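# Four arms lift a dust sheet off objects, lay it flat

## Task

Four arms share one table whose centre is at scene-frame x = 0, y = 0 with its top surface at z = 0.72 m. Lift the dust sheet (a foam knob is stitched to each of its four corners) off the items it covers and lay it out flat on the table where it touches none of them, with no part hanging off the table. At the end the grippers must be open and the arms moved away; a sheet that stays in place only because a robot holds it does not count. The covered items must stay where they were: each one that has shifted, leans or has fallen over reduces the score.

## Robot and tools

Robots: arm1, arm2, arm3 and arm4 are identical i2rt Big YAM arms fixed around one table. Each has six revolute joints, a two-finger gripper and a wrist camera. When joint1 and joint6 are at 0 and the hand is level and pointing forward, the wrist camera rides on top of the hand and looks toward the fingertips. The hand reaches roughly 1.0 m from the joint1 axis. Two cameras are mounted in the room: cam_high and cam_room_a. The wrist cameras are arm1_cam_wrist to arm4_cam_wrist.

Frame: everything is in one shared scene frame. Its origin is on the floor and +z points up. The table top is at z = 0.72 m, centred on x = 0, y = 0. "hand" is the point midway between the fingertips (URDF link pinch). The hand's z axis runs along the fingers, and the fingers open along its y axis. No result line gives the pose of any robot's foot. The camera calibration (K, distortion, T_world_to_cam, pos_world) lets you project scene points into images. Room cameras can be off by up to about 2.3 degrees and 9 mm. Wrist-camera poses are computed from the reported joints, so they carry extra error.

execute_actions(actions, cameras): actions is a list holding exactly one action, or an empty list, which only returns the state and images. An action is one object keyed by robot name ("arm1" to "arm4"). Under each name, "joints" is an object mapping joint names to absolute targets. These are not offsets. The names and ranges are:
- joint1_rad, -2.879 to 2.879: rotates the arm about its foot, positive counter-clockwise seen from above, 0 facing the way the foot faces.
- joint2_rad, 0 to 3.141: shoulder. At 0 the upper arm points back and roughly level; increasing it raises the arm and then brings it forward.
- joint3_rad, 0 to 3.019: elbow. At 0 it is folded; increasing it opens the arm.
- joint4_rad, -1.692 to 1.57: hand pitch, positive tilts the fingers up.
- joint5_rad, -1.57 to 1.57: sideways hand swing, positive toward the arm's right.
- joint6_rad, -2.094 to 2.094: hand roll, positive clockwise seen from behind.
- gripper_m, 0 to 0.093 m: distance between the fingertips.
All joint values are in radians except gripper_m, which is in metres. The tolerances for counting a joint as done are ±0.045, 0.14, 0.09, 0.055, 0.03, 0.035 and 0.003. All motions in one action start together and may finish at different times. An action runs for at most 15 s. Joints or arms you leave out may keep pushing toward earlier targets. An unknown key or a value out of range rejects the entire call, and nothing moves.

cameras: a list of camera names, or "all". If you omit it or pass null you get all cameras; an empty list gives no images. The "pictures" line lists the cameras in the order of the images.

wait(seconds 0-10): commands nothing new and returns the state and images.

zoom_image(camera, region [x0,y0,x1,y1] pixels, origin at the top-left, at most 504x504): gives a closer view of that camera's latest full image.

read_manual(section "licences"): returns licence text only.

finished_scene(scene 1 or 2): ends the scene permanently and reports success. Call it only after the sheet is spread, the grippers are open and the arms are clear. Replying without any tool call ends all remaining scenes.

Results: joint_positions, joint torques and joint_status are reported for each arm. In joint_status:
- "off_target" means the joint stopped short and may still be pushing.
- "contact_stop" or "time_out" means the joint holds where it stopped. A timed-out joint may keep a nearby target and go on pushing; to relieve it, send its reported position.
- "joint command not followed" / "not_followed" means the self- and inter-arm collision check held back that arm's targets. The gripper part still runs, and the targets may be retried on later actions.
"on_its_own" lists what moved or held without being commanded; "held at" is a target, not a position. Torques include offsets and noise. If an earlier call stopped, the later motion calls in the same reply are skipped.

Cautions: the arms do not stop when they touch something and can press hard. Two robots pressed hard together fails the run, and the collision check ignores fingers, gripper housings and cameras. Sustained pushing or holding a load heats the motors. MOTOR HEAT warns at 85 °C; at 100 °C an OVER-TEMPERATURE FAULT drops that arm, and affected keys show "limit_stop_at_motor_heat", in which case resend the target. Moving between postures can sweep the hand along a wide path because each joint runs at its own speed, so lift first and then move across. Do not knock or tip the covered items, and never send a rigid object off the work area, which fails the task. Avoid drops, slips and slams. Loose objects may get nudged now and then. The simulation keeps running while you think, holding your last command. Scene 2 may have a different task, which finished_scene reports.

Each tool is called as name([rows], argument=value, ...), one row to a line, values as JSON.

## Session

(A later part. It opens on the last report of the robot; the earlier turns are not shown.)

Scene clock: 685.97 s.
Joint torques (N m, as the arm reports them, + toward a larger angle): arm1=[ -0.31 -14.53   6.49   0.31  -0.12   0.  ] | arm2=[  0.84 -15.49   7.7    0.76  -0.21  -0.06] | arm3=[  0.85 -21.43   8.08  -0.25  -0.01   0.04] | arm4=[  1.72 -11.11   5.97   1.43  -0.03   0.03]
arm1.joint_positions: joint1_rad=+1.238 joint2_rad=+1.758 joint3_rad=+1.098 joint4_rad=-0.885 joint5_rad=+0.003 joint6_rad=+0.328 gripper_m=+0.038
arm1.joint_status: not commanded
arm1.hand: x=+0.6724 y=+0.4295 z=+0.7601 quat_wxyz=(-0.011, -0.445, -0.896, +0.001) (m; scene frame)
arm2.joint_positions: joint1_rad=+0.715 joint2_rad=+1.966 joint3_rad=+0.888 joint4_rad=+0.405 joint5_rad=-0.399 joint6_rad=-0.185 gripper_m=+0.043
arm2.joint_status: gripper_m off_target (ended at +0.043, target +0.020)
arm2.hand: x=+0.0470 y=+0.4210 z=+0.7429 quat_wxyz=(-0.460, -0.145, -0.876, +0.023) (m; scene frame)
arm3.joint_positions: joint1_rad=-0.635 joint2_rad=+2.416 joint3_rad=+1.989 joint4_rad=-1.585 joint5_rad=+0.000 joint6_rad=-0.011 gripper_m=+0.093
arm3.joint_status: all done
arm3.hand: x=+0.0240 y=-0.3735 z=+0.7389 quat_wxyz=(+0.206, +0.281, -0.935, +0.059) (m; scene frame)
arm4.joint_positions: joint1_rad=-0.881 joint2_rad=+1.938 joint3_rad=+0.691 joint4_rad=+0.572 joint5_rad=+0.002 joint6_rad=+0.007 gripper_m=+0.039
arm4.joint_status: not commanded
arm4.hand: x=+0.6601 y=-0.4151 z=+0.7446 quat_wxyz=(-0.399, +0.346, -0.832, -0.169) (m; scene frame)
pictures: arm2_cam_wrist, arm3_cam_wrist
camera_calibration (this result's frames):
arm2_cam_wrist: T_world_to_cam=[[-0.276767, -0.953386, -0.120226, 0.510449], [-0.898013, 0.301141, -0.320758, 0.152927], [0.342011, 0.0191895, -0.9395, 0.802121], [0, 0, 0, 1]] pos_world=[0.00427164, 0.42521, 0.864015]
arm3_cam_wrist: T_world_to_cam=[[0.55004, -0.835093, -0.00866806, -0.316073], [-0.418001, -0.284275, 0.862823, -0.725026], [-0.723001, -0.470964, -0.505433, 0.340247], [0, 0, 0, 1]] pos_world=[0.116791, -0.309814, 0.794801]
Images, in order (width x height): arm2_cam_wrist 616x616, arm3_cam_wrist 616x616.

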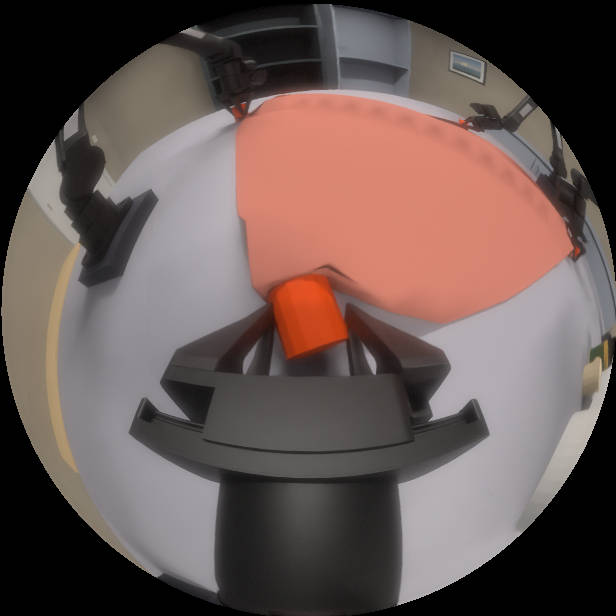

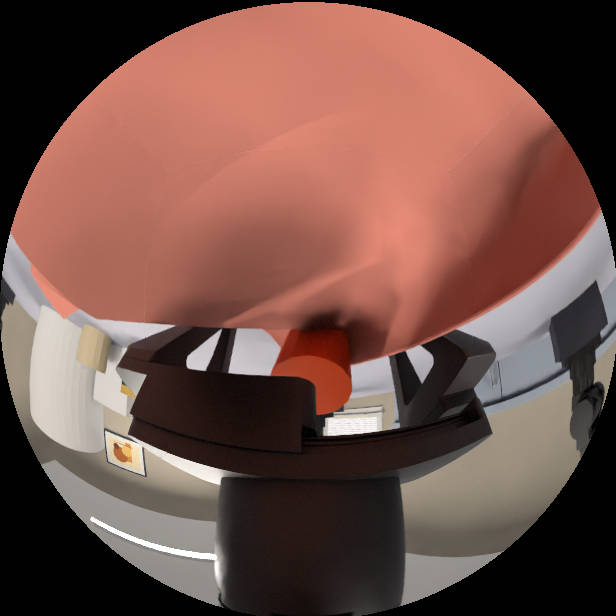

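execute_actions([
  {"arm2":{"joints":{"joint2_rad":1.8}},"arm3":{"joints":{"joint2_rad":2.2}},"arm4":{"joints":{"joint2_rad":1.776}}},
], cameras=[])

execute_actions([
  {"arm2":{"joints":{"joint1_rad":0.829,"joint2_rad":1.75,"joint3_rad":1.3,"joint4_rad":-0.8,"joint5_rad":0,"joint6_rad":0}},"arm3":{"joints":{"joint2_rad":1.93,"joint3_rad":1.6,"joint4_rad":-1.22}},"arm4":{"joints":{"joint1_rad":-0.928,"joint3_rad":1.25,"joint4_rad":-0.73}}},
], cameras=[])

execute_actions([
  {"arm2":{"joints":{"joint2_rad":2.215,"joint3_rad":1.91,"joint4_rad":-1.645}},"arm4":{"joints":{"joint2_rad":2.23,"joint3_rad":1.85,"joint4_rad":-1.575}}},
])

Scene clock: 709.73 s.
Joint torques (N m, as the arm reports them, + toward a larger angle): arm1=[ -0.68 -15.94   6.66   0.26  -0.02   0.01] | arm2=[  0.74 -14.67   8.53   1.12  -0.2   -0.02] | arm3=[  0.97 -18.72  10.29   0.11  -0.01   0.04] | arm4=[  1.72 -10.81   7.31   1.96  -0.05   0.04]
arm1.joint_positions: joint1_rad=+1.238 joint2_rad=+1.758 joint3_rad=+1.098 joint4_rad=-0.885 joint5_rad=+0.003 joint6_rad=+0.328 gripper_m=+0.038
arm1.joint_status: not commanded
arm1.hand: x=+0.6724 y=+0.4295 z=+0.7601 quat_wxyz=(-0.011, -0.445, -0.896, +0.001) (m; scene frame)
arm2.joint_positions: joint1_rad=+0.715 joint2_rad=+1.800 joint3_rad=+0.893 joint4_rad=+0.399 joint5_rad=-0.399 joint6_rad=-0.185 gripper_m=+0.043
arm2.joint_status: all done
arm2.hand: x=+0.0623 y=+0.4080 z=+0.8406 quat_wxyz=(-0.521, -0.121, -0.843, +0.061) (m; scene frame)
arm3.joint_positions: joint1_rad=-0.635 joint2_rad=+2.186 joint3_rad=+1.976 joint4_rad=-1.582 joint5_rad=+0.000 joint6_rad=-0.011 gripper_m=+0.093
arm3.joint_status: all done
arm3.hand: x=+0.0419 y=-0.3621 z=+0.8699 quat_wxyz=(+0.102, +0.286, -0.952, +0.029) (m; scene frame)
arm4.joint_positions: joint1_rad=-0.881 joint2_rad=+1.774 joint3_rad=+0.691 joint4_rad=+0.565 joint5_rad=+0.002 joint6_rad=+0.007 gripper_m=+0.039
arm4.joint_status: all done
arm4.hand: x=+0.6760 y=-0.3989 z=+0.8292 quat_wxyz=(-0.463, +0.332, -0.798, -0.196) (m; scene frame)
pictures: none
No camera images: the call's "cameras" was empty. Leave "cameras" out to get every camera's image.

Scene clock: 711.43 s.
Joint torques (N m, as the arm reports them, + toward a larger angle): arm1=[ -0.62 -14.62   6.96   0.26  -0.06  -0.01] | arm2=[  0.44 -16.21  10.19  -0.3    0.02   0.28] | arm3=[  0.91 -15.51   9.38   0.81   0.     0.03] | arm4=[  1.38 -13.99  10.83   0.57   0.12   0.03]
arm1.joint_positions: joint1_rad=+1.241 joint2_rad=+1.758 joint3_rad=+1.098 joint4_rad=-0.885 joint5_rad=+0.004 joint6_rad=+0.328 gripper_m=+0.038
arm1.joint_status: not commanded
arm1.hand: x=+0.6732 y=+0.4306 z=+0.7601 quat_wxyz=(-0.011, -0.444, -0.896, +0.002) (m; scene frame)
arm2.joint_positions: joint1_rad=+0.827 joint2_rad=+1.755 joint3_rad=+1.269 joint4_rad=-0.784 joint5_rad=-0.001 joint6_rad=-0.015 gripper_m=+0.043
arm2.joint_status: all done
arm2.hand: x=+0.0244 y=+0.4368 z=+0.8481 quat_wxyz=(-0.142, -0.283, -0.947, +0.045) (m; scene frame)
arm3.joint_positions: joint1_rad=-0.635 joint2_rad=+1.914 joint3_rad=+1.604 joint4_rad=-1.231 joint5_rad=+0.000 joint6_rad=-0.011 gripper_m=+0.093
arm3.joint_status: all done
arm3.hand: x=+0.0158 y=-0.3789 z=+0.8904 quat_wxyz=(-0.019, +0.288, -0.958, -0.006) (m; scene frame)
arm4.joint_positions: joint1_rad=-0.925 joint2_rad=+1.774 joint3_rad=+1.208 joint4_rad=-0.711 joint5_rad=-0.003 joint6_rad=+0.007 gripper_m=+0.039
arm4.joint_status: all done
arm4.hand: x=+0.6928 y=-0.4153 z=+0.8480 quat_wxyz=(-0.135, +0.361, -0.921, -0.055) (m; scene frame)
pictures: none
No camera images: the call's "cameras" was empty. Leave "cameras" out to get every camera's image.

Scene clock: 712.90 s.
Joint torques (N m, as the arm reports them, + toward a larger angle): arm1=[ -1.16 -14.69   6.74   0.3   -0.08   0.01] | arm2=[  0.23 -22.22   9.83  -1.88   0.08   0.29] | arm3=[  0.98 -15.73   9.39   0.79  -0.01   0.04] | arm4=[  1.67 -19.27   9.9   -0.98   0.12   0.04]
arm1.joint_positions: joint1_rad=+1.241 joint2_rad=+1.758 joint3_rad=+1.098 joint4_rad=-0.885 joint5_rad=+0.005 joint6_rad=+0.328 gripper_m=+0.038
arm1.joint_status: not commanded
arm1.hand: x=+0.6731 y=+0.4304 z=+0.7601 quat_wxyz=(-0.011, -0.444, -0.896, +0.002) (m; scene frame)
arm2.joint_positions: joint1_rad=+0.828 joint2_rad=+2.226 joint3_rad=+1.874 joint4_rad=-1.622 joint5_rad=-0.003 joint6_rad=-0.015 gripper_m=+0.043
arm2.joint_status: all done
arm2.hand: x=+0.0248 y=+0.4374 z=+0.8023 quat_wxyz=(+0.191, -0.281, -0.939, -0.061) (m; scene frame)
arm3.joint_positions: joint1_rad=-0.635 joint2_rad=+1.914 joint3_rad=+1.604 joint4_rad=-1.231 joint5_rad=+0.000 joint6_rad=-0.011 gripper_m=+0.093
arm3.joint_status: not commanded
arm3.hand: x=+0.0158 y=-0.3789 z=+0.8904 quat_wxyz=(-0.019, +0.288, -0.958, -0.006) (m; scene frame)
arm4.joint_positions: joint1_rad=-0.927 joint2_rad=+2.227 joint3_rad=+1.811 joint4_rad=-1.548 joint5_rad=-0.003 joint6_rad=+0.007 gripper_m=+0.039
arm4.joint_status: all done
arm4.hand: x=+0.6964 y=-0.4139 z=+0.8084 quat_wxyz=(+0.183, +0.356, -0.914, +0.071) (m; scene frame)
pictures: arm1_cam_wrist, arm2_cam_wrist, arm3_cam_wrist, arm4_cam_wrist, cam_high, cam_room_a
camera_calibration (this result's frames):
arm1_cam_wrist: T_world_to_cam=[[-0.789215, -0.613924, -0.0154009, 0.808336], [-0.510095, 0.641362, 0.573113, -0.361397], [-0.34197, 0.460165, -0.819332, 0.779319], [0, 0, 0, 1]] pos_world=[0.720108, 0.369428, 0.858092]
arm2_cam_wrist: T_world_to_cam=[[-0.572424, -0.819881, -0.011259, 0.388657], [-0.428225, 0.287211, 0.856816, -0.80319], [-0.699253, 0.495283, -0.5155, 0.342582], [0, 0, 0, 1]] pos_world=[0.118082, 0.379662, 0.869163]
arm3_cam_wrist: T_world_to_cam=[[0.552163, -0.833729, -0.00341989, -0.318975], [-0.700998, -0.46647, 0.539451, -0.637305], [-0.451351, -0.295468, -0.84201, 0.770242], [0, 0, 0, 1]] pos_world=[0.0770261, -0.335641, 0.991256]
arm4_cam_wrist: T_world_to_cam=[[0.672971, -0.739661, 0.00337237, -0.773883], [-0.395529, -0.356007, 0.846649, -0.547924], [-0.625033, -0.571105, -0.53214, 0.750467], [0, 0, 0, 1]] pos_world=[0.773148, -0.33888, 0.865863]
Images, in order (width x height): arm1_cam_wrist 616x616, arm2_cam_wrist 616x616, arm3_cam_wrist 616x616, arm4_cam_wrist 616x616, cam_high 504x504, cam_room_a 504x504.

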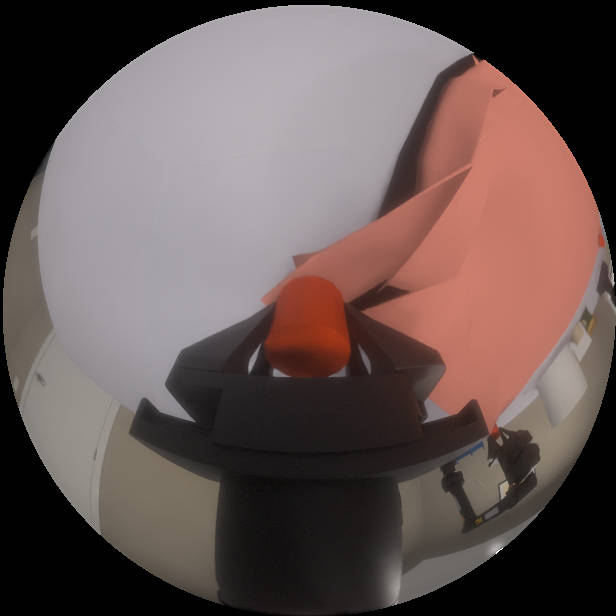

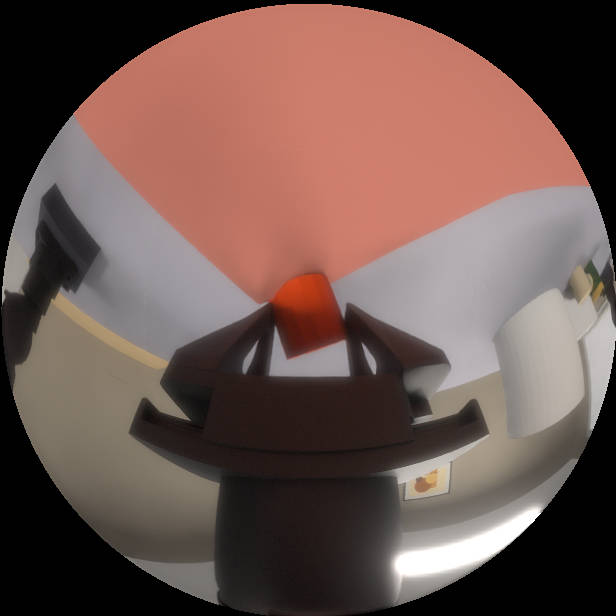

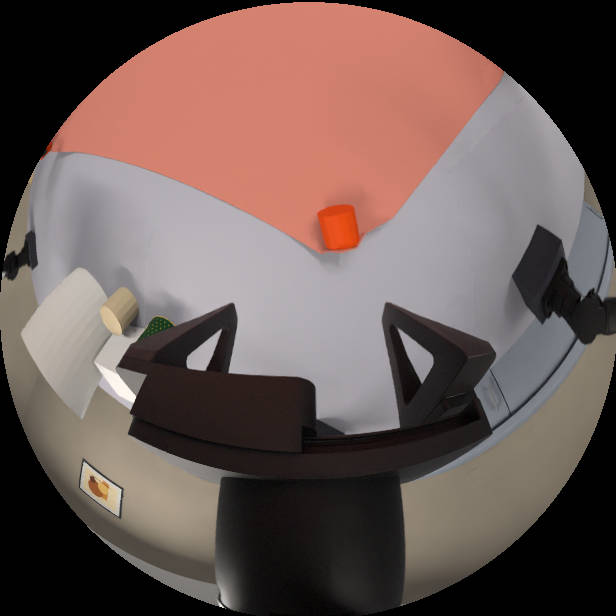

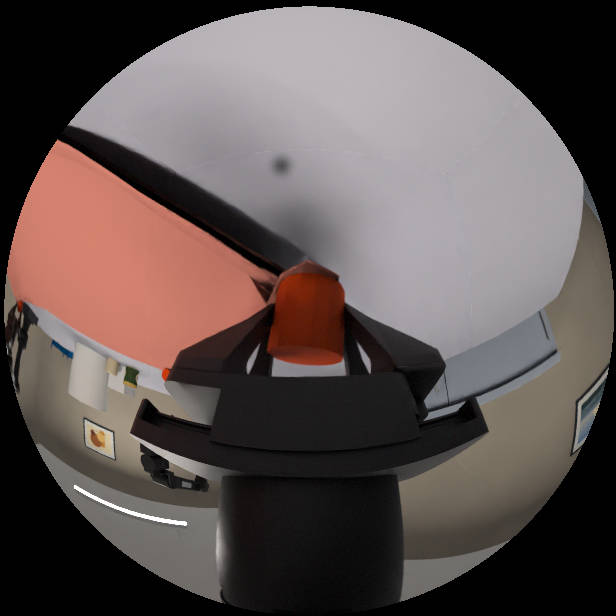

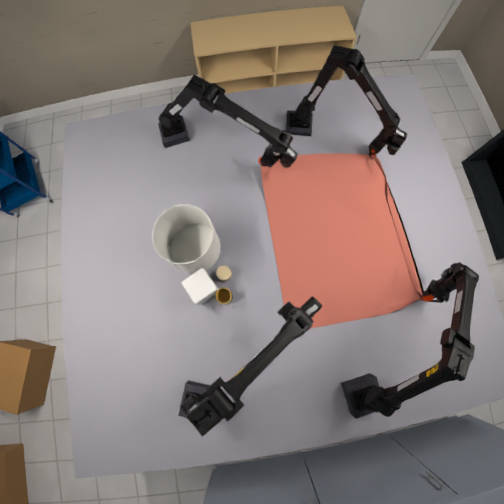

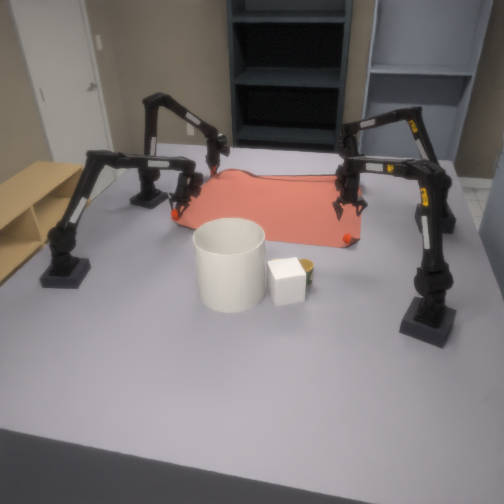

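execute_actions([
  {"arm3":{"joints":{"joint1_rad":-0.685,"joint2_rad":2.29,"joint3_rad":2.08,"joint4_rad":-1.62,"joint6_rad":-0.15}},"arm4":{"joints":{"joint2_rad":1.98,"joint3_rad":1.425,"joint4_rad":-1.0,"joint6_rad":1.5}}},
], cameras=["arm3_cam_wrist","arm4_cam_wrist","cam_high"])

Scene clock: 737.07 s.
Joint torques (N m, as the arm reports them, + toward a larger angle): arm1=[ -0.5  -14.77   6.36   0.23  -0.15  -0.01] | arm2=[  0.75 -22.31   9.77  -1.58   0.05   0.3 ] | arm3=[  1.4  -21.28  13.04  -0.8   -0.02  -0.21] | arm4=[  1.53 -15.91   6.7    1.02   0.22   0.17]
arm1.joint_positions: joint1_rad=+1.241 joint2_rad=+1.758 joint3_rad=+1.098 joint4_rad=-0.885 joint5_rad=+0.006 joint6_rad=+0.328 gripper_m=+0.038
arm1.joint_status: not commanded
arm1.hand: x=+0.6730 y=+0.4303 z=+0.7601 quat_wxyz=(-0.011, -0.444, -0.896, +0.003) (m; scene frame)
arm2.joint_positions: joint1_rad=+0.828 joint2_rad=+2.226 joint3_rad=+1.874 joint4_rad=-1.624 joint5_rad=-0.003 joint6_rad=-0.015 gripper_m=+0.043
arm2.joint_status: not commanded
arm2.hand: x=+0.0245 y=+0.4377 z=+0.8025 quat_wxyz=(+0.192, -0.281, -0.938, -0.061) (m; scene frame)
arm3.joint_positions: joint1_rad=-0.690 joint2_rad=+2.297 joint3_rad=+2.036 joint4_rad=-1.609 joint5_rad=+0.000 joint6_rad=-0.137 gripper_m=+0.093
arm3.joint_status: all done
arm3.hand: x=+0.0644 y=-0.3881 z=+0.8241 quat_wxyz=(+0.142, +0.318, -0.937, +0.027) (m; scene frame)
arm4.joint_positions: joint1_rad=-0.925 joint2_rad=+1.970 joint3_rad=+1.431 joint4_rad=-1.008 joint5_rad=-0.004 joint6_rad=+1.490 gripper_m=+0.039
arm4.joint_status: all done
arm4.hand: x=+0.6978 y=-0.4107 z=+0.8114 quat_wxyz=(-0.003, -0.361, -0.933, -0.011) (m; scene frame)
pictures: arm3_cam_wrist, arm4_cam_wrist, cam_high
camera_calibration (this result's frames):
arm3_cam_wrist: T_world_to_cam=[[0.604279, -0.795572, -0.0437251, -0.308989], [-0.476618, -0.404903, 0.780313, -0.760818], [-0.6385, -0.450686, -0.623859, 0.50563], [0, 0, 0, 1]] pos_world=[0.14694, -0.326001, 0.895607]
arm4_cam_wrist: T_world_to_cam=[[-0.676961, -0.735729, -0.0206438, 0.19065], [-0.608001, 0.543188, 0.579035, 0.185911], [-0.4148, 0.404536, -0.815041, 1.23833], [0, 0, 0, 1]] pos_world=[0.755754, -0.461666, 0.905573]
Images, in order (width x height): arm3_cam_wrist 616x616, arm4_cam_wrist 616x616, cam_high 504x504.

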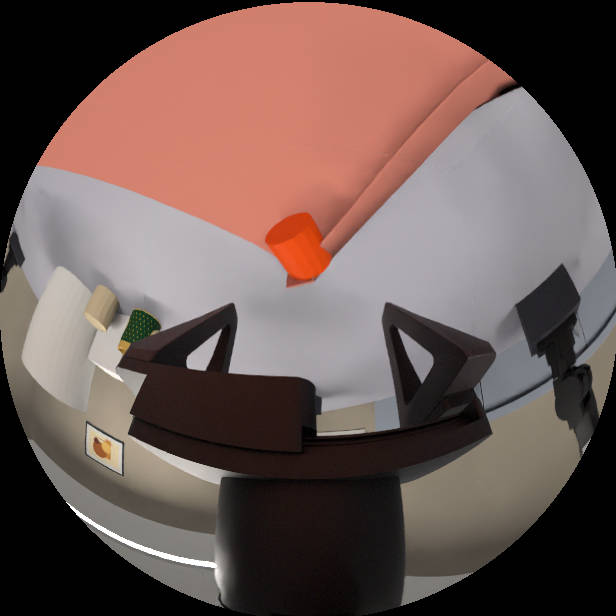

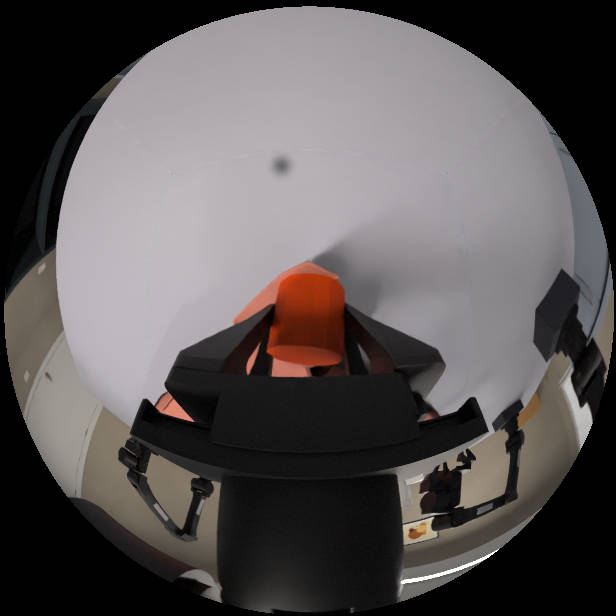

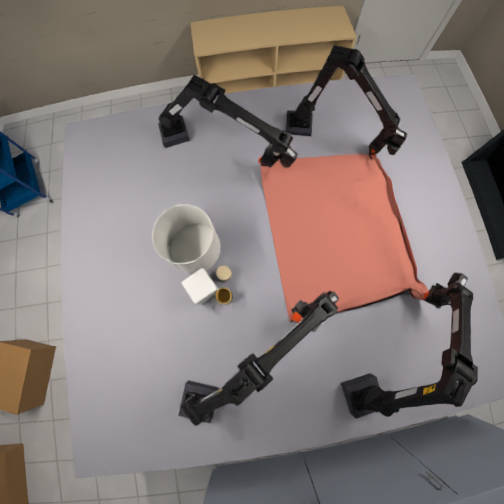

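execute_actions([
  {"arm3":{"joints":{"joint1_rad":-0.664,"joint6_rad":-0.55,"joint4_rad":-1.56}}},
], cameras=[])

execute_actions([
  {"arm3":{"joints":{"joint2_rad":2.43}}},
], cameras=["arm3_cam_wrist"])

Scene clock: 752.07 s.
Joint torques (N m, as the arm reports them, + toward a larger angle): arm1=[ -0.48 -14.55   6.6    0.05  -0.15  -0.05] | arm2=[  0.36 -22.07  10.02  -1.81   0.1    0.28] | arm3=[  0.97 -21.24  13.16   0.1   -0.06  -0.24] | arm4=[  1.67 -15.64   6.7    1.06   0.21   0.17]
arm1.joint_positions: joint1_rad=+1.241 joint2_rad=+1.758 joint3_rad=+1.098 joint4_rad=-0.885 joint5_rad=+0.006 joint6_rad=+0.328 gripper_m=+0.038
arm1.joint_status: not commanded
arm1.hand: x=+0.6730 y=+0.4303 z=+0.7601 quat_wxyz=(-0.011, -0.444, -0.896, +0.003) (m; scene frame)
arm2.joint_positions: joint1_rad=+0.828 joint2_rad=+2.226 joint3_rad=+1.874 joint4_rad=-1.624 joint5_rad=-0.003 joint6_rad=-0.015 gripper_m=+0.043
arm2.joint_status: not commanded
arm2.hand: x=+0.0245 y=+0.4377 z=+0.8025 quat_wxyz=(+0.192, -0.281, -0.938, -0.061) (m; scene frame)
arm3.joint_positions: joint1_rad=-0.666 joint2_rad=+2.297 joint3_rad=+2.036 joint4_rad=-1.569 joint5_rad=+0.000 joint6_rad=-0.537 gripper_m=+0.093
arm3.joint_status: all done
arm3.hand: x=+0.0648 y=-0.3701 z=+0.8215 quat_wxyz=(+0.125, +0.510, -0.851, +0.000) (m; scene frame)
arm4.joint_positions: joint1_rad=-0.925 joint2_rad=+1.970 joint3_rad=+1.431 joint4_rad=-1.008 joint5_rad=-0.004 joint6_rad=+1.491 gripper_m=+0.039
arm4.joint_status: not commanded
arm4.hand: x=+0.6978 y=-0.4107 z=+0.8114 quat_wxyz=(-0.003, -0.361, -0.932, -0.011) (m; scene frame)
pictures: none
No camera images: the call's "cameras" was empty. Leave "cameras" out to get every camera's image.

Scene clock: 753.03 s.
Joint torques (N m, as the arm reports them, + toward a larger angle): arm1=[ -0.72 -14.36   6.31   0.32  -0.17  -0.01] | arm2=[  0.39 -22.01   9.81  -1.75   0.09   0.27] | arm3=[  1.25 -20.82  11.53  -0.15  -0.24  -0.24] | arm4=[  1.46 -15.83   6.68   1.02   0.22   0.15]
arm1.joint_positions: joint1_rad=+1.241 joint2_rad=+1.758 joint3_rad=+1.098 joint4_rad=-0.885 joint5_rad=+0.006 joint6_rad=+0.328 gripper_m=+0.038
arm1.joint_status: not commanded
arm1.hand: x=+0.6730 y=+0.4303 z=+0.7601 quat_wxyz=(-0.011, -0.444, -0.896, +0.003) (m; scene frame)
arm2.joint_positions: joint1_rad=+0.828 joint2_rad=+2.226 joint3_rad=+1.874 joint4_rad=-1.624 joint5_rad=-0.003 joint6_rad=-0.015 gripper_m=+0.043
arm2.joint_status: not commanded
arm2.hand: x=+0.0245 y=+0.4377 z=+0.8025 quat_wxyz=(+0.192, -0.281, -0.938, -0.061) (m; scene frame)
arm3.joint_positions: joint1_rad=-0.666 joint2_rad=+2.418 joint3_rad=+2.051 joint4_rad=-1.568 joint5_rad=+0.005 joint6_rad=-0.537 gripper_m=+0.093
arm3.joint_status: all done
arm3.hand: x=+0.0564 y=-0.3760 z=+0.7521 quat_wxyz=(+0.177, +0.506, -0.844, +0.002) (m; scene frame)
arm4.joint_positions: joint1_rad=-0.925 joint2_rad=+1.970 joint3_rad=+1.431 joint4_rad=-1.008 joint5_rad=-0.004 joint6_rad=+1.491 gripper_m=+0.039
arm4.joint_status: not commanded
arm4.hand: x=+0.6978 y=-0.4107 z=+0.8114 quat_wxyz=(-0.003, -0.361, -0.932, -0.011) (m; scene frame)
pictures: arm3_cam_wrist
camera_calibration (this result's frames):
arm3_cam_wrist: T_world_to_cam=[[0.854587, -0.487369, -0.17931, -0.0939231], [-0.176272, -0.597024, 0.782617, -0.794472], [-0.488476, -0.637207, -0.596119, 0.361672], [0, 0, 0, 1]] pos_world=[0.11689, -0.289634, 0.820526]
Images, in order (width x height): arm3_cam_wrist 616x616.

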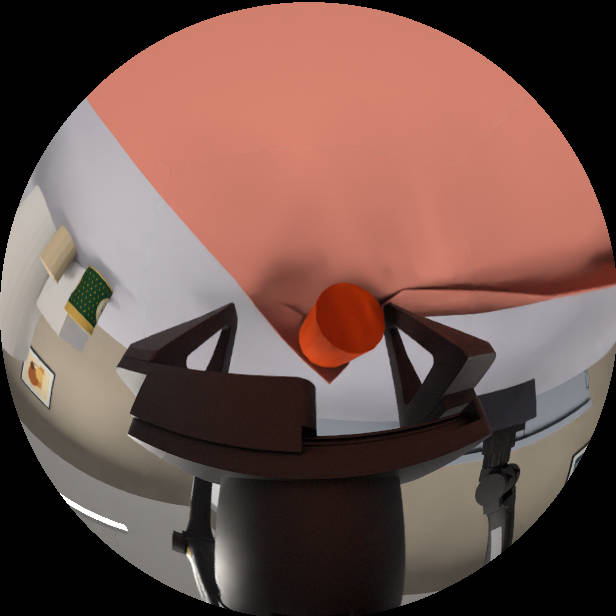

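execute_actions([
  {"arm3":{"joints":{"joint1_rad":-0.695,"joint4_rad":-1.62}}},
], cameras=["arm3_cam_wrist"])

execute_actions([
  {"arm3":{"joints":{"gripper_m":0.02}}},
], cameras=["arm3_cam_wrist","cam_room_a"])

Scene clock: 760.17 s.
Joint torques (N m, as the arm reports them, + toward a larger angle): arm1=[ -0.67 -14.53   6.74   0.32  -0.1    0.03] | arm2=[  0.19 -21.31   9.83  -1.71   0.13   0.26] | arm3=[  0.9  -20.51  11.32  -1.08  -0.12  -0.23] | arm4=[  1.54 -15.63   6.7    1.02   0.22   0.16]
arm1.joint_positions: joint1_rad=+1.241 joint2_rad=+1.758 joint3_rad=+1.098 joint4_rad=-0.885 joint5_rad=+0.006 joint6_rad=+0.328 gripper_m=+0.038
arm1.joint_status: not commanded
arm1.hand: x=+0.6730 y=+0.4303 z=+0.7601 quat_wxyz=(-0.011, -0.444, -0.896, +0.003) (m; scene frame)
arm2.joint_positions: joint1_rad=+0.828 joint2_rad=+2.226 joint3_rad=+1.874 joint4_rad=-1.624 joint5_rad=-0.003 joint6_rad=-0.015 gripper_m=+0.043
arm2.joint_status: not commanded
arm2.hand: x=+0.0245 y=+0.4377 z=+0.8025 quat_wxyz=(+0.192, -0.281, -0.938, -0.061) (m; scene frame)
arm3.joint_positions: joint1_rad=-0.695 joint2_rad=+2.418 joint3_rad=+2.051 joint4_rad=-1.609 joint5_rad=+0.002 joint6_rad=-0.538 gripper_m=+0.093
arm3.joint_status: all done
arm3.hand: x=+0.0572 y=-0.3959 z=+0.7558 quat_wxyz=(+0.197, +0.492, -0.848, -0.002) (m; scene frame)
arm4.joint_positions: joint1_rad=-0.925 joint2_rad=+1.970 joint3_rad=+1.431 joint4_rad=-1.008 joint5_rad=-0.004 joint6_rad=+1.492 gripper_m=+0.039
arm4.joint_status: not commanded
arm4.hand: x=+0.6978 y=-0.4107 z=+0.8114 quat_wxyz=(-0.003, -0.361, -0.932, -0.011) (m; scene frame)
pictures: arm3_cam_wrist
camera_calibration (this result's frames):
arm3_cam_wrist: T_world_to_cam=[[0.83263, -0.516042, -0.201066, -0.097332], [-0.165053, -0.577761, 0.799344, -0.814695], [-0.528663, -0.632371, -0.566235, 0.333222], [0, 0, 0, 1]] pos_world=[0.122736, -0.310206, 0.820333]
Images, in order (width x height): arm3_cam_wrist 616x616.

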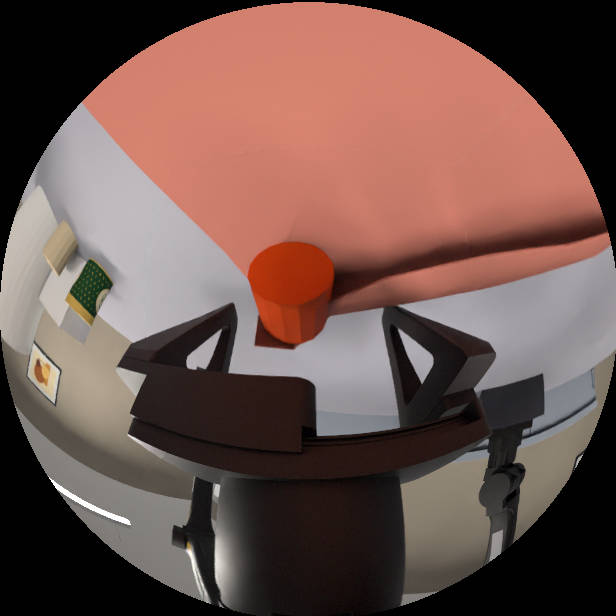

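Scene clock: 760.83 s.
Joint torques (N m, as the arm reports them, + toward a larger angle): arm1=[ -0.3  -14.14   6.66   0.43  -0.12  -0.05] | arm2=[  0.54 -21.72   9.91  -1.62   0.11   0.27] | arm3=[  0.77 -20.37  11.24  -0.92  -0.12  -0.22] | arm4=[  1.48 -15.48   6.67   1.03   0.22   0.15]
arm1.joint_positions: joint1_rad=+1.241 joint2_rad=+1.758 joint3_rad=+1.098 joint4_rad=-0.885 joint5_rad=+0.006 joint6_rad=+0.328 gripper_m=+0.038
arm1.joint_status: not commanded
arm1.hand: x=+0.6730 y=+0.4303 z=+0.7601 quat_wxyz=(-0.011, -0.444, -0.896, +0.003) (m; scene frame)
arm2.joint_positions: joint1_rad=+0.828 joint2_rad=+2.226 joint3_rad=+1.874 joint4_rad=-1.624 joint5_rad=-0.003 joint6_rad=-0.015 gripper_m=+0.043
arm2.joint_status: not commanded
arm2.hand: x=+0.0245 y=+0.4377 z=+0.8025 quat_wxyz=(+0.192, -0.281, -0.938, -0.061) (m; scene frame)
arm3.joint_positions: joint1_rad=-0.695 joint2_rad=+2.418 joint3_rad=+2.051 joint4_rad=-1.614 joint5_rad=+0.002 joint6_rad=-0.538 gripper_m=+0.038
arm3.joint_status: gripper_m off_target (ended at +0.038, target +0.020)
arm3.hand: x=+0.0562 y=-0.3963 z=+0.7563 quat_wxyz=(+0.200, +0.492, -0.848, -0.002) (m; scene frame)
arm4.joint_positions: joint1_rad=-0.925 joint2_rad=+1.970 joint3_rad=+1.431 joint4_rad=-1.008 joint5_rad=-0.004 joint6_rad=+1.492 gripper_m=+0.039
arm4.joint_status: not commanded
arm4.hand: x=+0.6978 y=-0.4107 z=+0.8114 quat_wxyz=(-0.003, -0.361, -0.932, -0.011) (m; scene frame)
pictures: arm3_cam_wrist, cam_room_a
camera_calibration (this result's frames):
arm3_cam_wrist: T_world_to_cam=[[0.831814, -0.516272, -0.203835, -0.0946013], [-0.161277, -0.576196, 0.801242, -0.816555], [-0.531107, -0.63361, -0.56255, 0.329504], [0, 0, 0, 1]] pos_world=[0.122001, -0.310558, 0.820337]
Images, in order (width x height): arm3_cam_wrist 616x616, cam_room_a 504x504.

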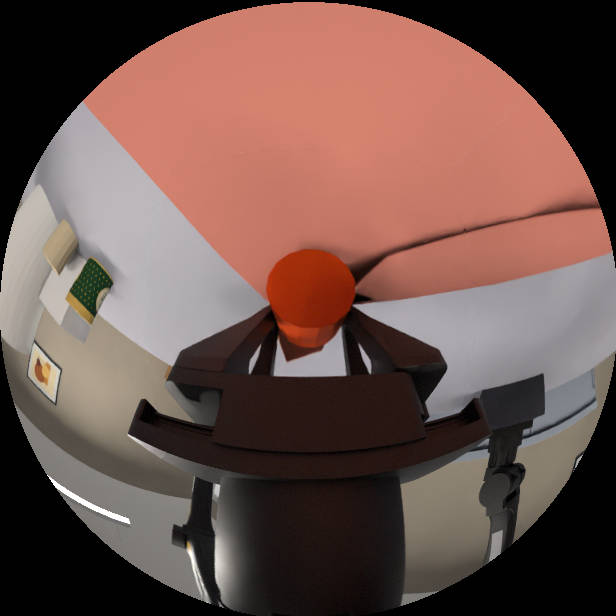

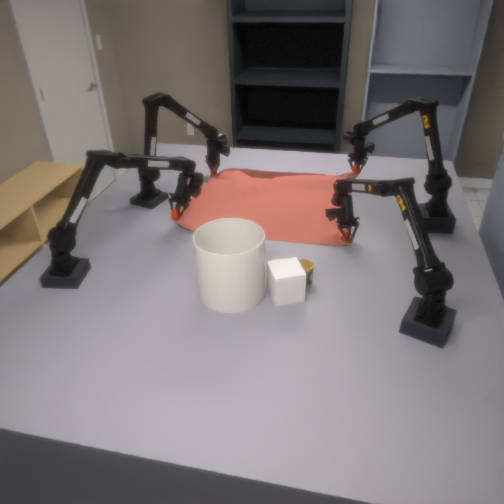

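execute_actions([
  {"arm1":{"joints":{"joint1_rad":1.291,"joint2_rad":1.7,"joint3_rad":1.29,"joint4_rad":-1.11,"joint6_rad":0.38}},"arm3":{"joints":{"joint2_rad":2.2,"joint3_rad":1.95,"joint4_rad":-1.45,"joint6_rad":-0.3}}},
], cameras=[])

execute_actions([
  {"arm3":{"joints":{"joint2_rad":1.852,"joint3_rad":1.4,"joint4_rad":-0.885,"joint6_rad":0}}},
], cameras=[])

execute_actions([
  {"arm3":{"joints":{"joint2_rad":1.676,"joint3_rad":0.82,"joint4_rad":0.17}}},
])

Scene clock: 785.73 s.
Joint torques (N m, as the arm reports them, + toward a larger angle): arm1=[ -1.63 -16.01  10.34  -0.48  -0.05   0.1 ] | arm2=[  0.61 -21.87   9.78  -1.46   0.     0.28] | arm3=[  1.11 -18.8    9.99   0.34  -0.03   0.05] | arm4=[  1.39 -15.74   6.68   1.01   0.21   0.15]
arm1.joint_positions: joint1_rad=+1.286 joint2_rad=+1.688 joint3_rad=+1.266 joint4_rad=-1.098 joint5_rad=+0.003 joint6_rad=+0.371 gripper_m=+0.038
arm1.joint_status: all done
arm1.hand: x=+0.7077 y=+0.4337 z=+0.8467 quat_wxyz=(-0.023, -0.443, -0.896, +0.002) (m; scene frame)
arm2.joint_positions: joint1_rad=+0.828 joint2_rad=+2.226 joint3_rad=+1.874 joint4_rad=-1.629 joint5_rad=+0.000 joint6_rad=-0.015 gripper_m=+0.043
arm2.joint_status: not commanded
arm2.hand: x=+0.0232 y=+0.4380 z=+0.8030 quat_wxyz=(+0.195, -0.280, -0.938, -0.061) (m; scene frame)
arm3.joint_positions: joint1_rad=-0.695 joint2_rad=+2.182 joint3_rad=+1.945 joint4_rad=-1.458 joint5_rad=+0.000 joint6_rad=-0.317 gripper_m=+0.038
arm3.joint_status: all done
arm3.hand: x=+0.0785 y=-0.3837 z=+0.8567 quat_wxyz=(+0.058, +0.402, -0.914, +0.005) (m; scene frame)
arm4.joint_positions: joint1_rad=-0.925 joint2_rad=+1.970 joint3_rad=+1.431 joint4_rad=-1.008 joint5_rad=-0.004 joint6_rad=+1.494 gripper_m=+0.039
arm4.joint_status: not commanded
arm4.hand: x=+0.6978 y=-0.4107 z=+0.8114 quat_wxyz=(-0.003, -0.362, -0.932, -0.011) (m; scene frame)
pictures: none
No camera images: the call's "cameras" was empty. Leave "cameras" out to get every camera's image.

Scene clock: 787.17 s.
Joint torques (N m, as the arm reports them, + toward a larger angle): arm1=[ -0.14 -14.3   10.06  -0.31  -0.06   0.11] | arm2=[  0.49 -22.25  10.04  -1.61  -0.08   0.27] | arm3=[  1.09 -15.85   9.44   0.98   0.09   0.12] | arm4=[  1.38 -15.59   6.71   1.03   0.18   0.13]
arm1.joint_positions: joint1_rad=+1.286 joint2_rad=+1.688 joint3_rad=+1.266 joint4_rad=-1.098 joint5_rad=+0.003 joint6_rad=+0.371 gripper_m=+0.038
arm1.joint_status: not commanded
arm1.hand: x=+0.7077 y=+0.4337 z=+0.8467 quat_wxyz=(-0.023, -0.443, -0.896, +0.002) (m; scene frame)
arm2.joint_positions: joint1_rad=+0.828 joint2_rad=+2.226 joint3_rad=+1.874 joint4_rad=-1.630 joint5_rad=+0.001 joint6_rad=-0.015 gripper_m=+0.043
arm2.joint_status: not commanded
arm2.hand: x=+0.0229 y=+0.4379 z=+0.8031 quat_wxyz=(+0.196, -0.280, -0.938, -0.060) (m; scene frame)
arm3.joint_positions: joint1_rad=-0.695 joint2_rad=+1.850 joint3_rad=+1.403 joint4_rad=-0.890 joint5_rad=-0.002 joint6_rad=-0.019 gripper_m=+0.038
arm3.joint_status: all done
arm3.hand: x=+0.0412 y=-0.4043 z=+0.8601 quat_wxyz=(-0.117, +0.261, -0.958, -0.031) (m; scene frame)
arm4.joint_positions: joint1_rad=-0.925 joint2_rad=+1.970 joint3_rad=+1.431 joint4_rad=-1.008 joint5_rad=-0.003 joint6_rad=+1.494 gripper_m=+0.039
arm4.joint_status: not commanded
arm4.hand: x=+0.6980 y=-0.4109 z=+0.8114 quat_wxyz=(-0.004, -0.362, -0.932, -0.011) (m; scene frame)
pictures: none
No camera images: the call's "cameras" was empty. Leave "cameras" out to get every camera's image.

Scene clock: 788.73 s.
Joint torques (N m, as the arm reports them, + toward a larger angle): arm1=[ -1.57 -14.73  10.2   -0.29  -0.15   0.1 ] | arm2=[  0.83 -21.57   9.82  -1.51  -0.18   0.28] | arm3=[  0.77 -11.79   7.28   2.54   0.29   0.1 ] | arm4=[  1.29 -15.82   6.71   1.03   0.16   0.14]
arm1.joint_positions: joint1_rad=+1.285 joint2_rad=+1.688 joint3_rad=+1.266 joint4_rad=-1.100 joint5_rad=+0.007 joint6_rad=+0.371 gripper_m=+0.038
arm1.joint_status: not commanded
arm1.hand: x=+0.7069 y=+0.4333 z=+0.8467 quat_wxyz=(-0.022, -0.443, -0.896, +0.004) (m; scene frame)
arm2.joint_positions: joint1_rad=+0.828 joint2_rad=+2.226 joint3_rad=+1.874 joint4_rad=-1.630 joint5_rad=+0.004 joint6_rad=-0.015 gripper_m=+0.043
arm2.joint_status: not commanded
arm2.hand: x=+0.0226 y=+0.4375 z=+0.8031 quat_wxyz=(+0.196, -0.280, -0.938, -0.059) (m; scene frame)
arm3.joint_positions: joint1_rad=-0.692 joint2_rad=+1.673 joint3_rad=+0.831 joint4_rad=+0.152 joint5_rad=-0.006 joint6_rad=-0.017 gripper_m=+0.038
arm3.joint_status: all done
arm3.hand: x=+0.0220 y=-0.4122 z=+0.8470 quat_wxyz=(-0.416, +0.239, -0.871, -0.110) (m; scene frame)
arm4.joint_positions: joint1_rad=-0.925 joint2_rad=+1.970 joint3_rad=+1.431 joint4_rad=-1.008 joint5_rad=-0.002 joint6_rad=+1.494 gripper_m=+0.039
arm4.joint_status: not commanded
arm4.hand: x=+0.6980 y=-0.4109 z=+0.8114 quat_wxyz=(-0.004, -0.362, -0.932, -0.011) (m; scene frame)
pictures: arm1_cam_wrist, arm2_cam_wrist, arm3_cam_wrist, arm4_cam_wrist, cam_high, cam_room_a
camera_calibration (this result's frames):
arm1_cam_wrist: T_world_to_cam=[[-0.788231, -0.614964, -0.0225932, 0.843974], [-0.521307, 0.647776, 0.55554, -0.375514], [-0.327002, 0.449672, -0.831183, 0.864493], [0, 0, 0, 1]] pos_world=[0.752179, 0.373525, 0.946233]
arm2_cam_wrist: T_world_to_cam=[[-0.570281, -0.821435, -0.00485183, 0.382947], [-0.419995, 0.286496, 0.861118, -0.808202], [-0.705963, 0.493117, -0.508382, 0.336788], [0, 0, 0, 1]] pos_world=[0.116706, 0.380036, 0.869032]
arm3_cam_wrist: T_world_to_cam=[[0.509733, -0.86031, 0.00626577, -0.368479], [-0.825741, -0.491269, -0.277138, 0.0590862], [0.241503, 0.136092, -0.96081, 0.98994], [0, 0, 0, 1]] pos_world=[-0.00245769, -0.422702, 0.969828]
arm4_cam_wrist: T_world_to_cam=[[-0.679208, -0.733659, -0.0205278, 0.192955], [-0.606893, 0.545681, 0.577852, 0.187336], [-0.412745, 0.40494, -0.815883, 1.23789], [0, 0, 0, 1]] pos_world=[0.755683, -0.461935, 0.905684]
Images, in order (width x height): arm1_cam_wrist 616x616, arm2_cam_wrist 616x616, arm3_cam_wrist 616x616, arm4_cam_wrist 616x616, cam_high 504x504, cam_room_a 504x504.

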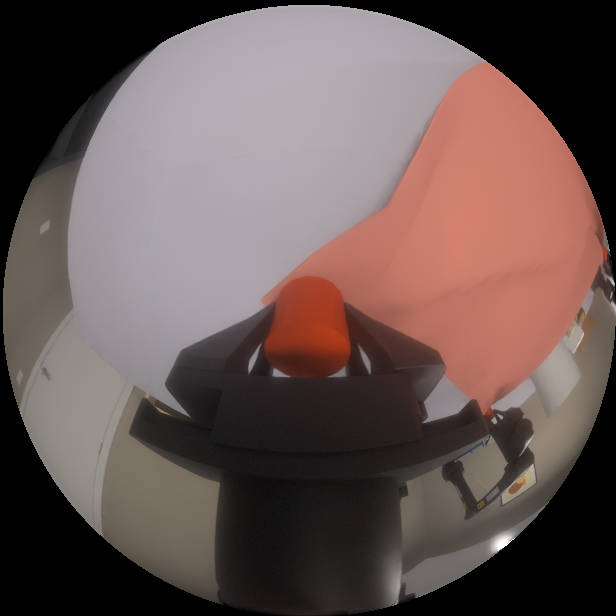

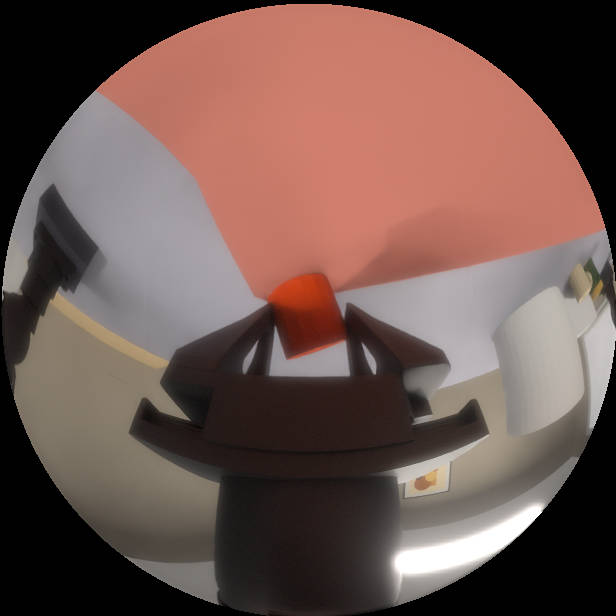

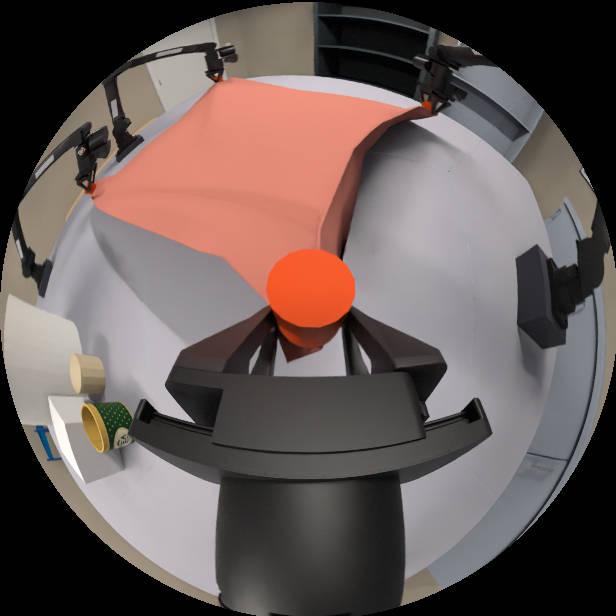

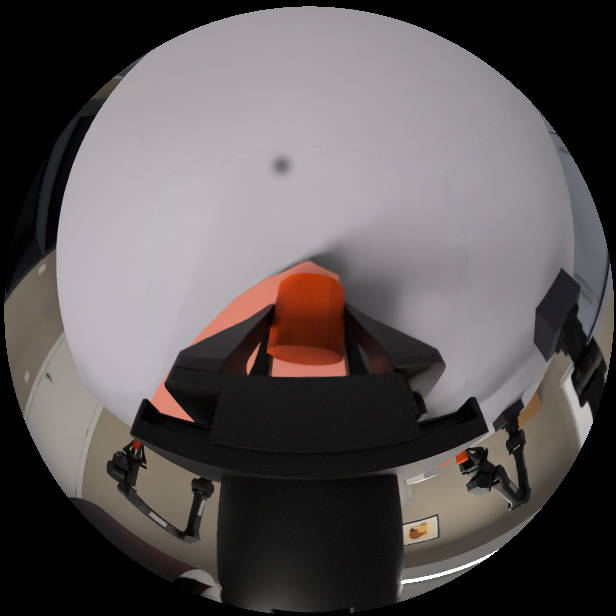

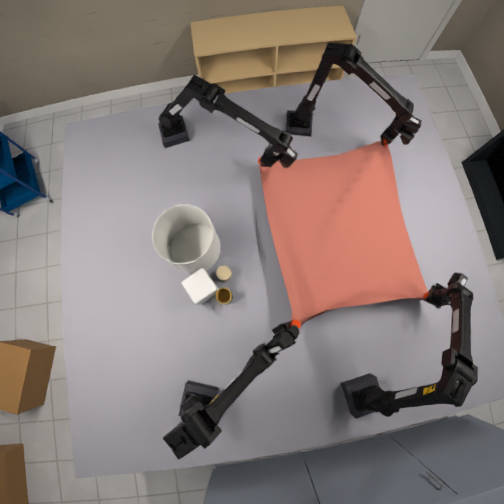

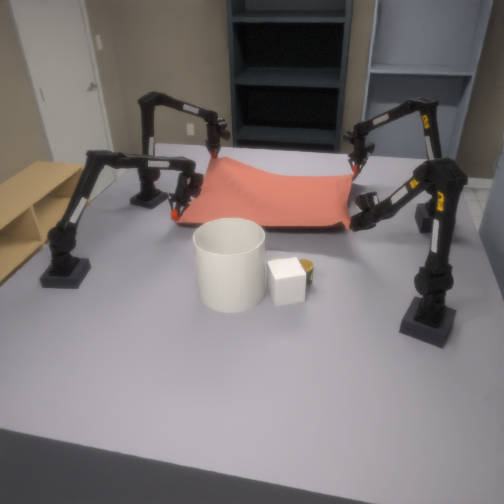

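execute_actions([
  {"arm1":{"joints":{"joint1_rad":1.291,"joint2_rad":1.811,"joint3_rad":1.163,"joint4_rad":-0.923}},"arm2":{"joints":{"joint2_rad":2.30}},"arm3":{"joints":{"joint1_rad":-0.698,"joint2_rad":1.92,"joint3_rad":0.793,"joint4_rad":0.434}},"arm4":{"joints":{"joint1_rad":-0.94,"joint2_rad":2.06,"joint3_rad":1.406,"joint4_rad":-0.895}}},
], cameras=["cam_high","cam_room_a"])

Scene clock: 817.23 s.
Joint torques (N m, as the arm reports them, + toward a larger angle): arm1=[ -1.72 -16.7    7.2    0.11   0.11   0.13] | arm2=[  0.27 -22.28   9.32  -1.7   -0.21   0.28] | arm3=[  0.47 -12.79   5.75   2.14   0.23   0.08] | arm4=[  1.27 -15.86   6.47   1.23   0.09   0.15]
arm1.joint_positions: joint1_rad=+1.286 joint2_rad=+1.813 joint3_rad=+1.162 joint4_rad=-0.933 joint5_rad=-0.001 joint6_rad=+0.371 gripper_m=+0.038
arm1.joint_status: all done
arm1.hand: x=+0.6949 y=+0.4429 z=+0.7546 quat_wxyz=(+0.009, -0.443, -0.896, -0.003) (m; scene frame)
arm2.joint_positions: joint1_rad=+0.828 joint2_rad=+2.314 joint3_rad=+1.877 joint4_rad=-1.632 joint5_rad=+0.005 joint6_rad=-0.015 gripper_m=+0.043
arm2.joint_status: all done
arm2.hand: x=+0.0140 y=+0.4431 z=+0.7563 quat_wxyz=(+0.237, -0.277, -0.929, -0.071) (m; scene frame)
arm3.joint_positions: joint1_rad=-0.692 joint2_rad=+1.919 joint3_rad=+0.796 joint4_rad=+0.425 joint5_rad=-0.005 joint6_rad=-0.015 gripper_m=+0.038
arm3.joint_status: all done
arm3.hand: x=+0.0195 y=-0.4137 z=+0.7490 quat_wxyz=(-0.412, +0.238, -0.873, -0.109) (m; scene frame)
arm4.joint_positions: joint1_rad=-0.935 joint2_rad=+2.048 joint3_rad=+1.410 joint4_rad=-0.911 joint5_rad=+0.000 joint6_rad=+1.494 gripper_m=+0.039
arm4.joint_status: all done
arm4.hand: x=+0.7045 y=-0.4134 z=+0.7628 quat_wxyz=(-0.005, -0.367, -0.930, -0.009) (m; scene frame)
pictures: cam_high, cam_room_a
Images, in order (width x height): cam_high 504x504, cam_room_a 504x504.

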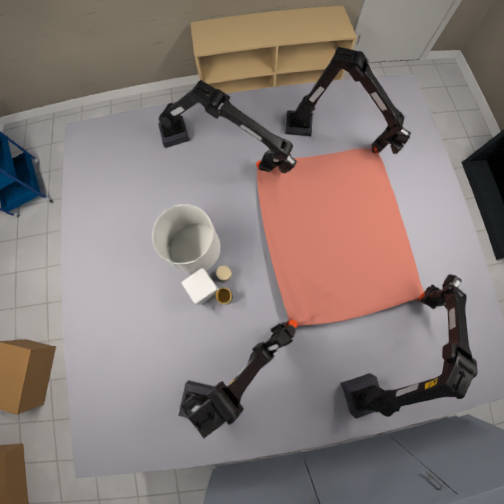

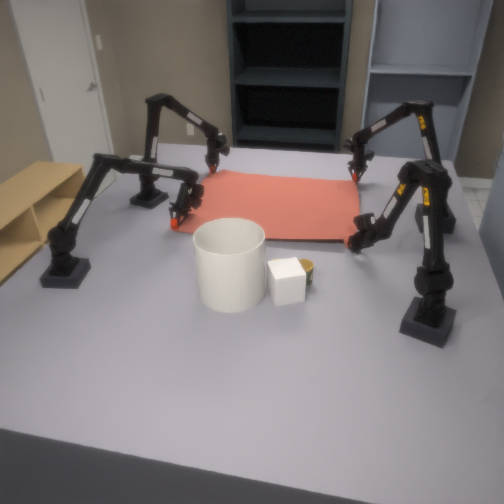

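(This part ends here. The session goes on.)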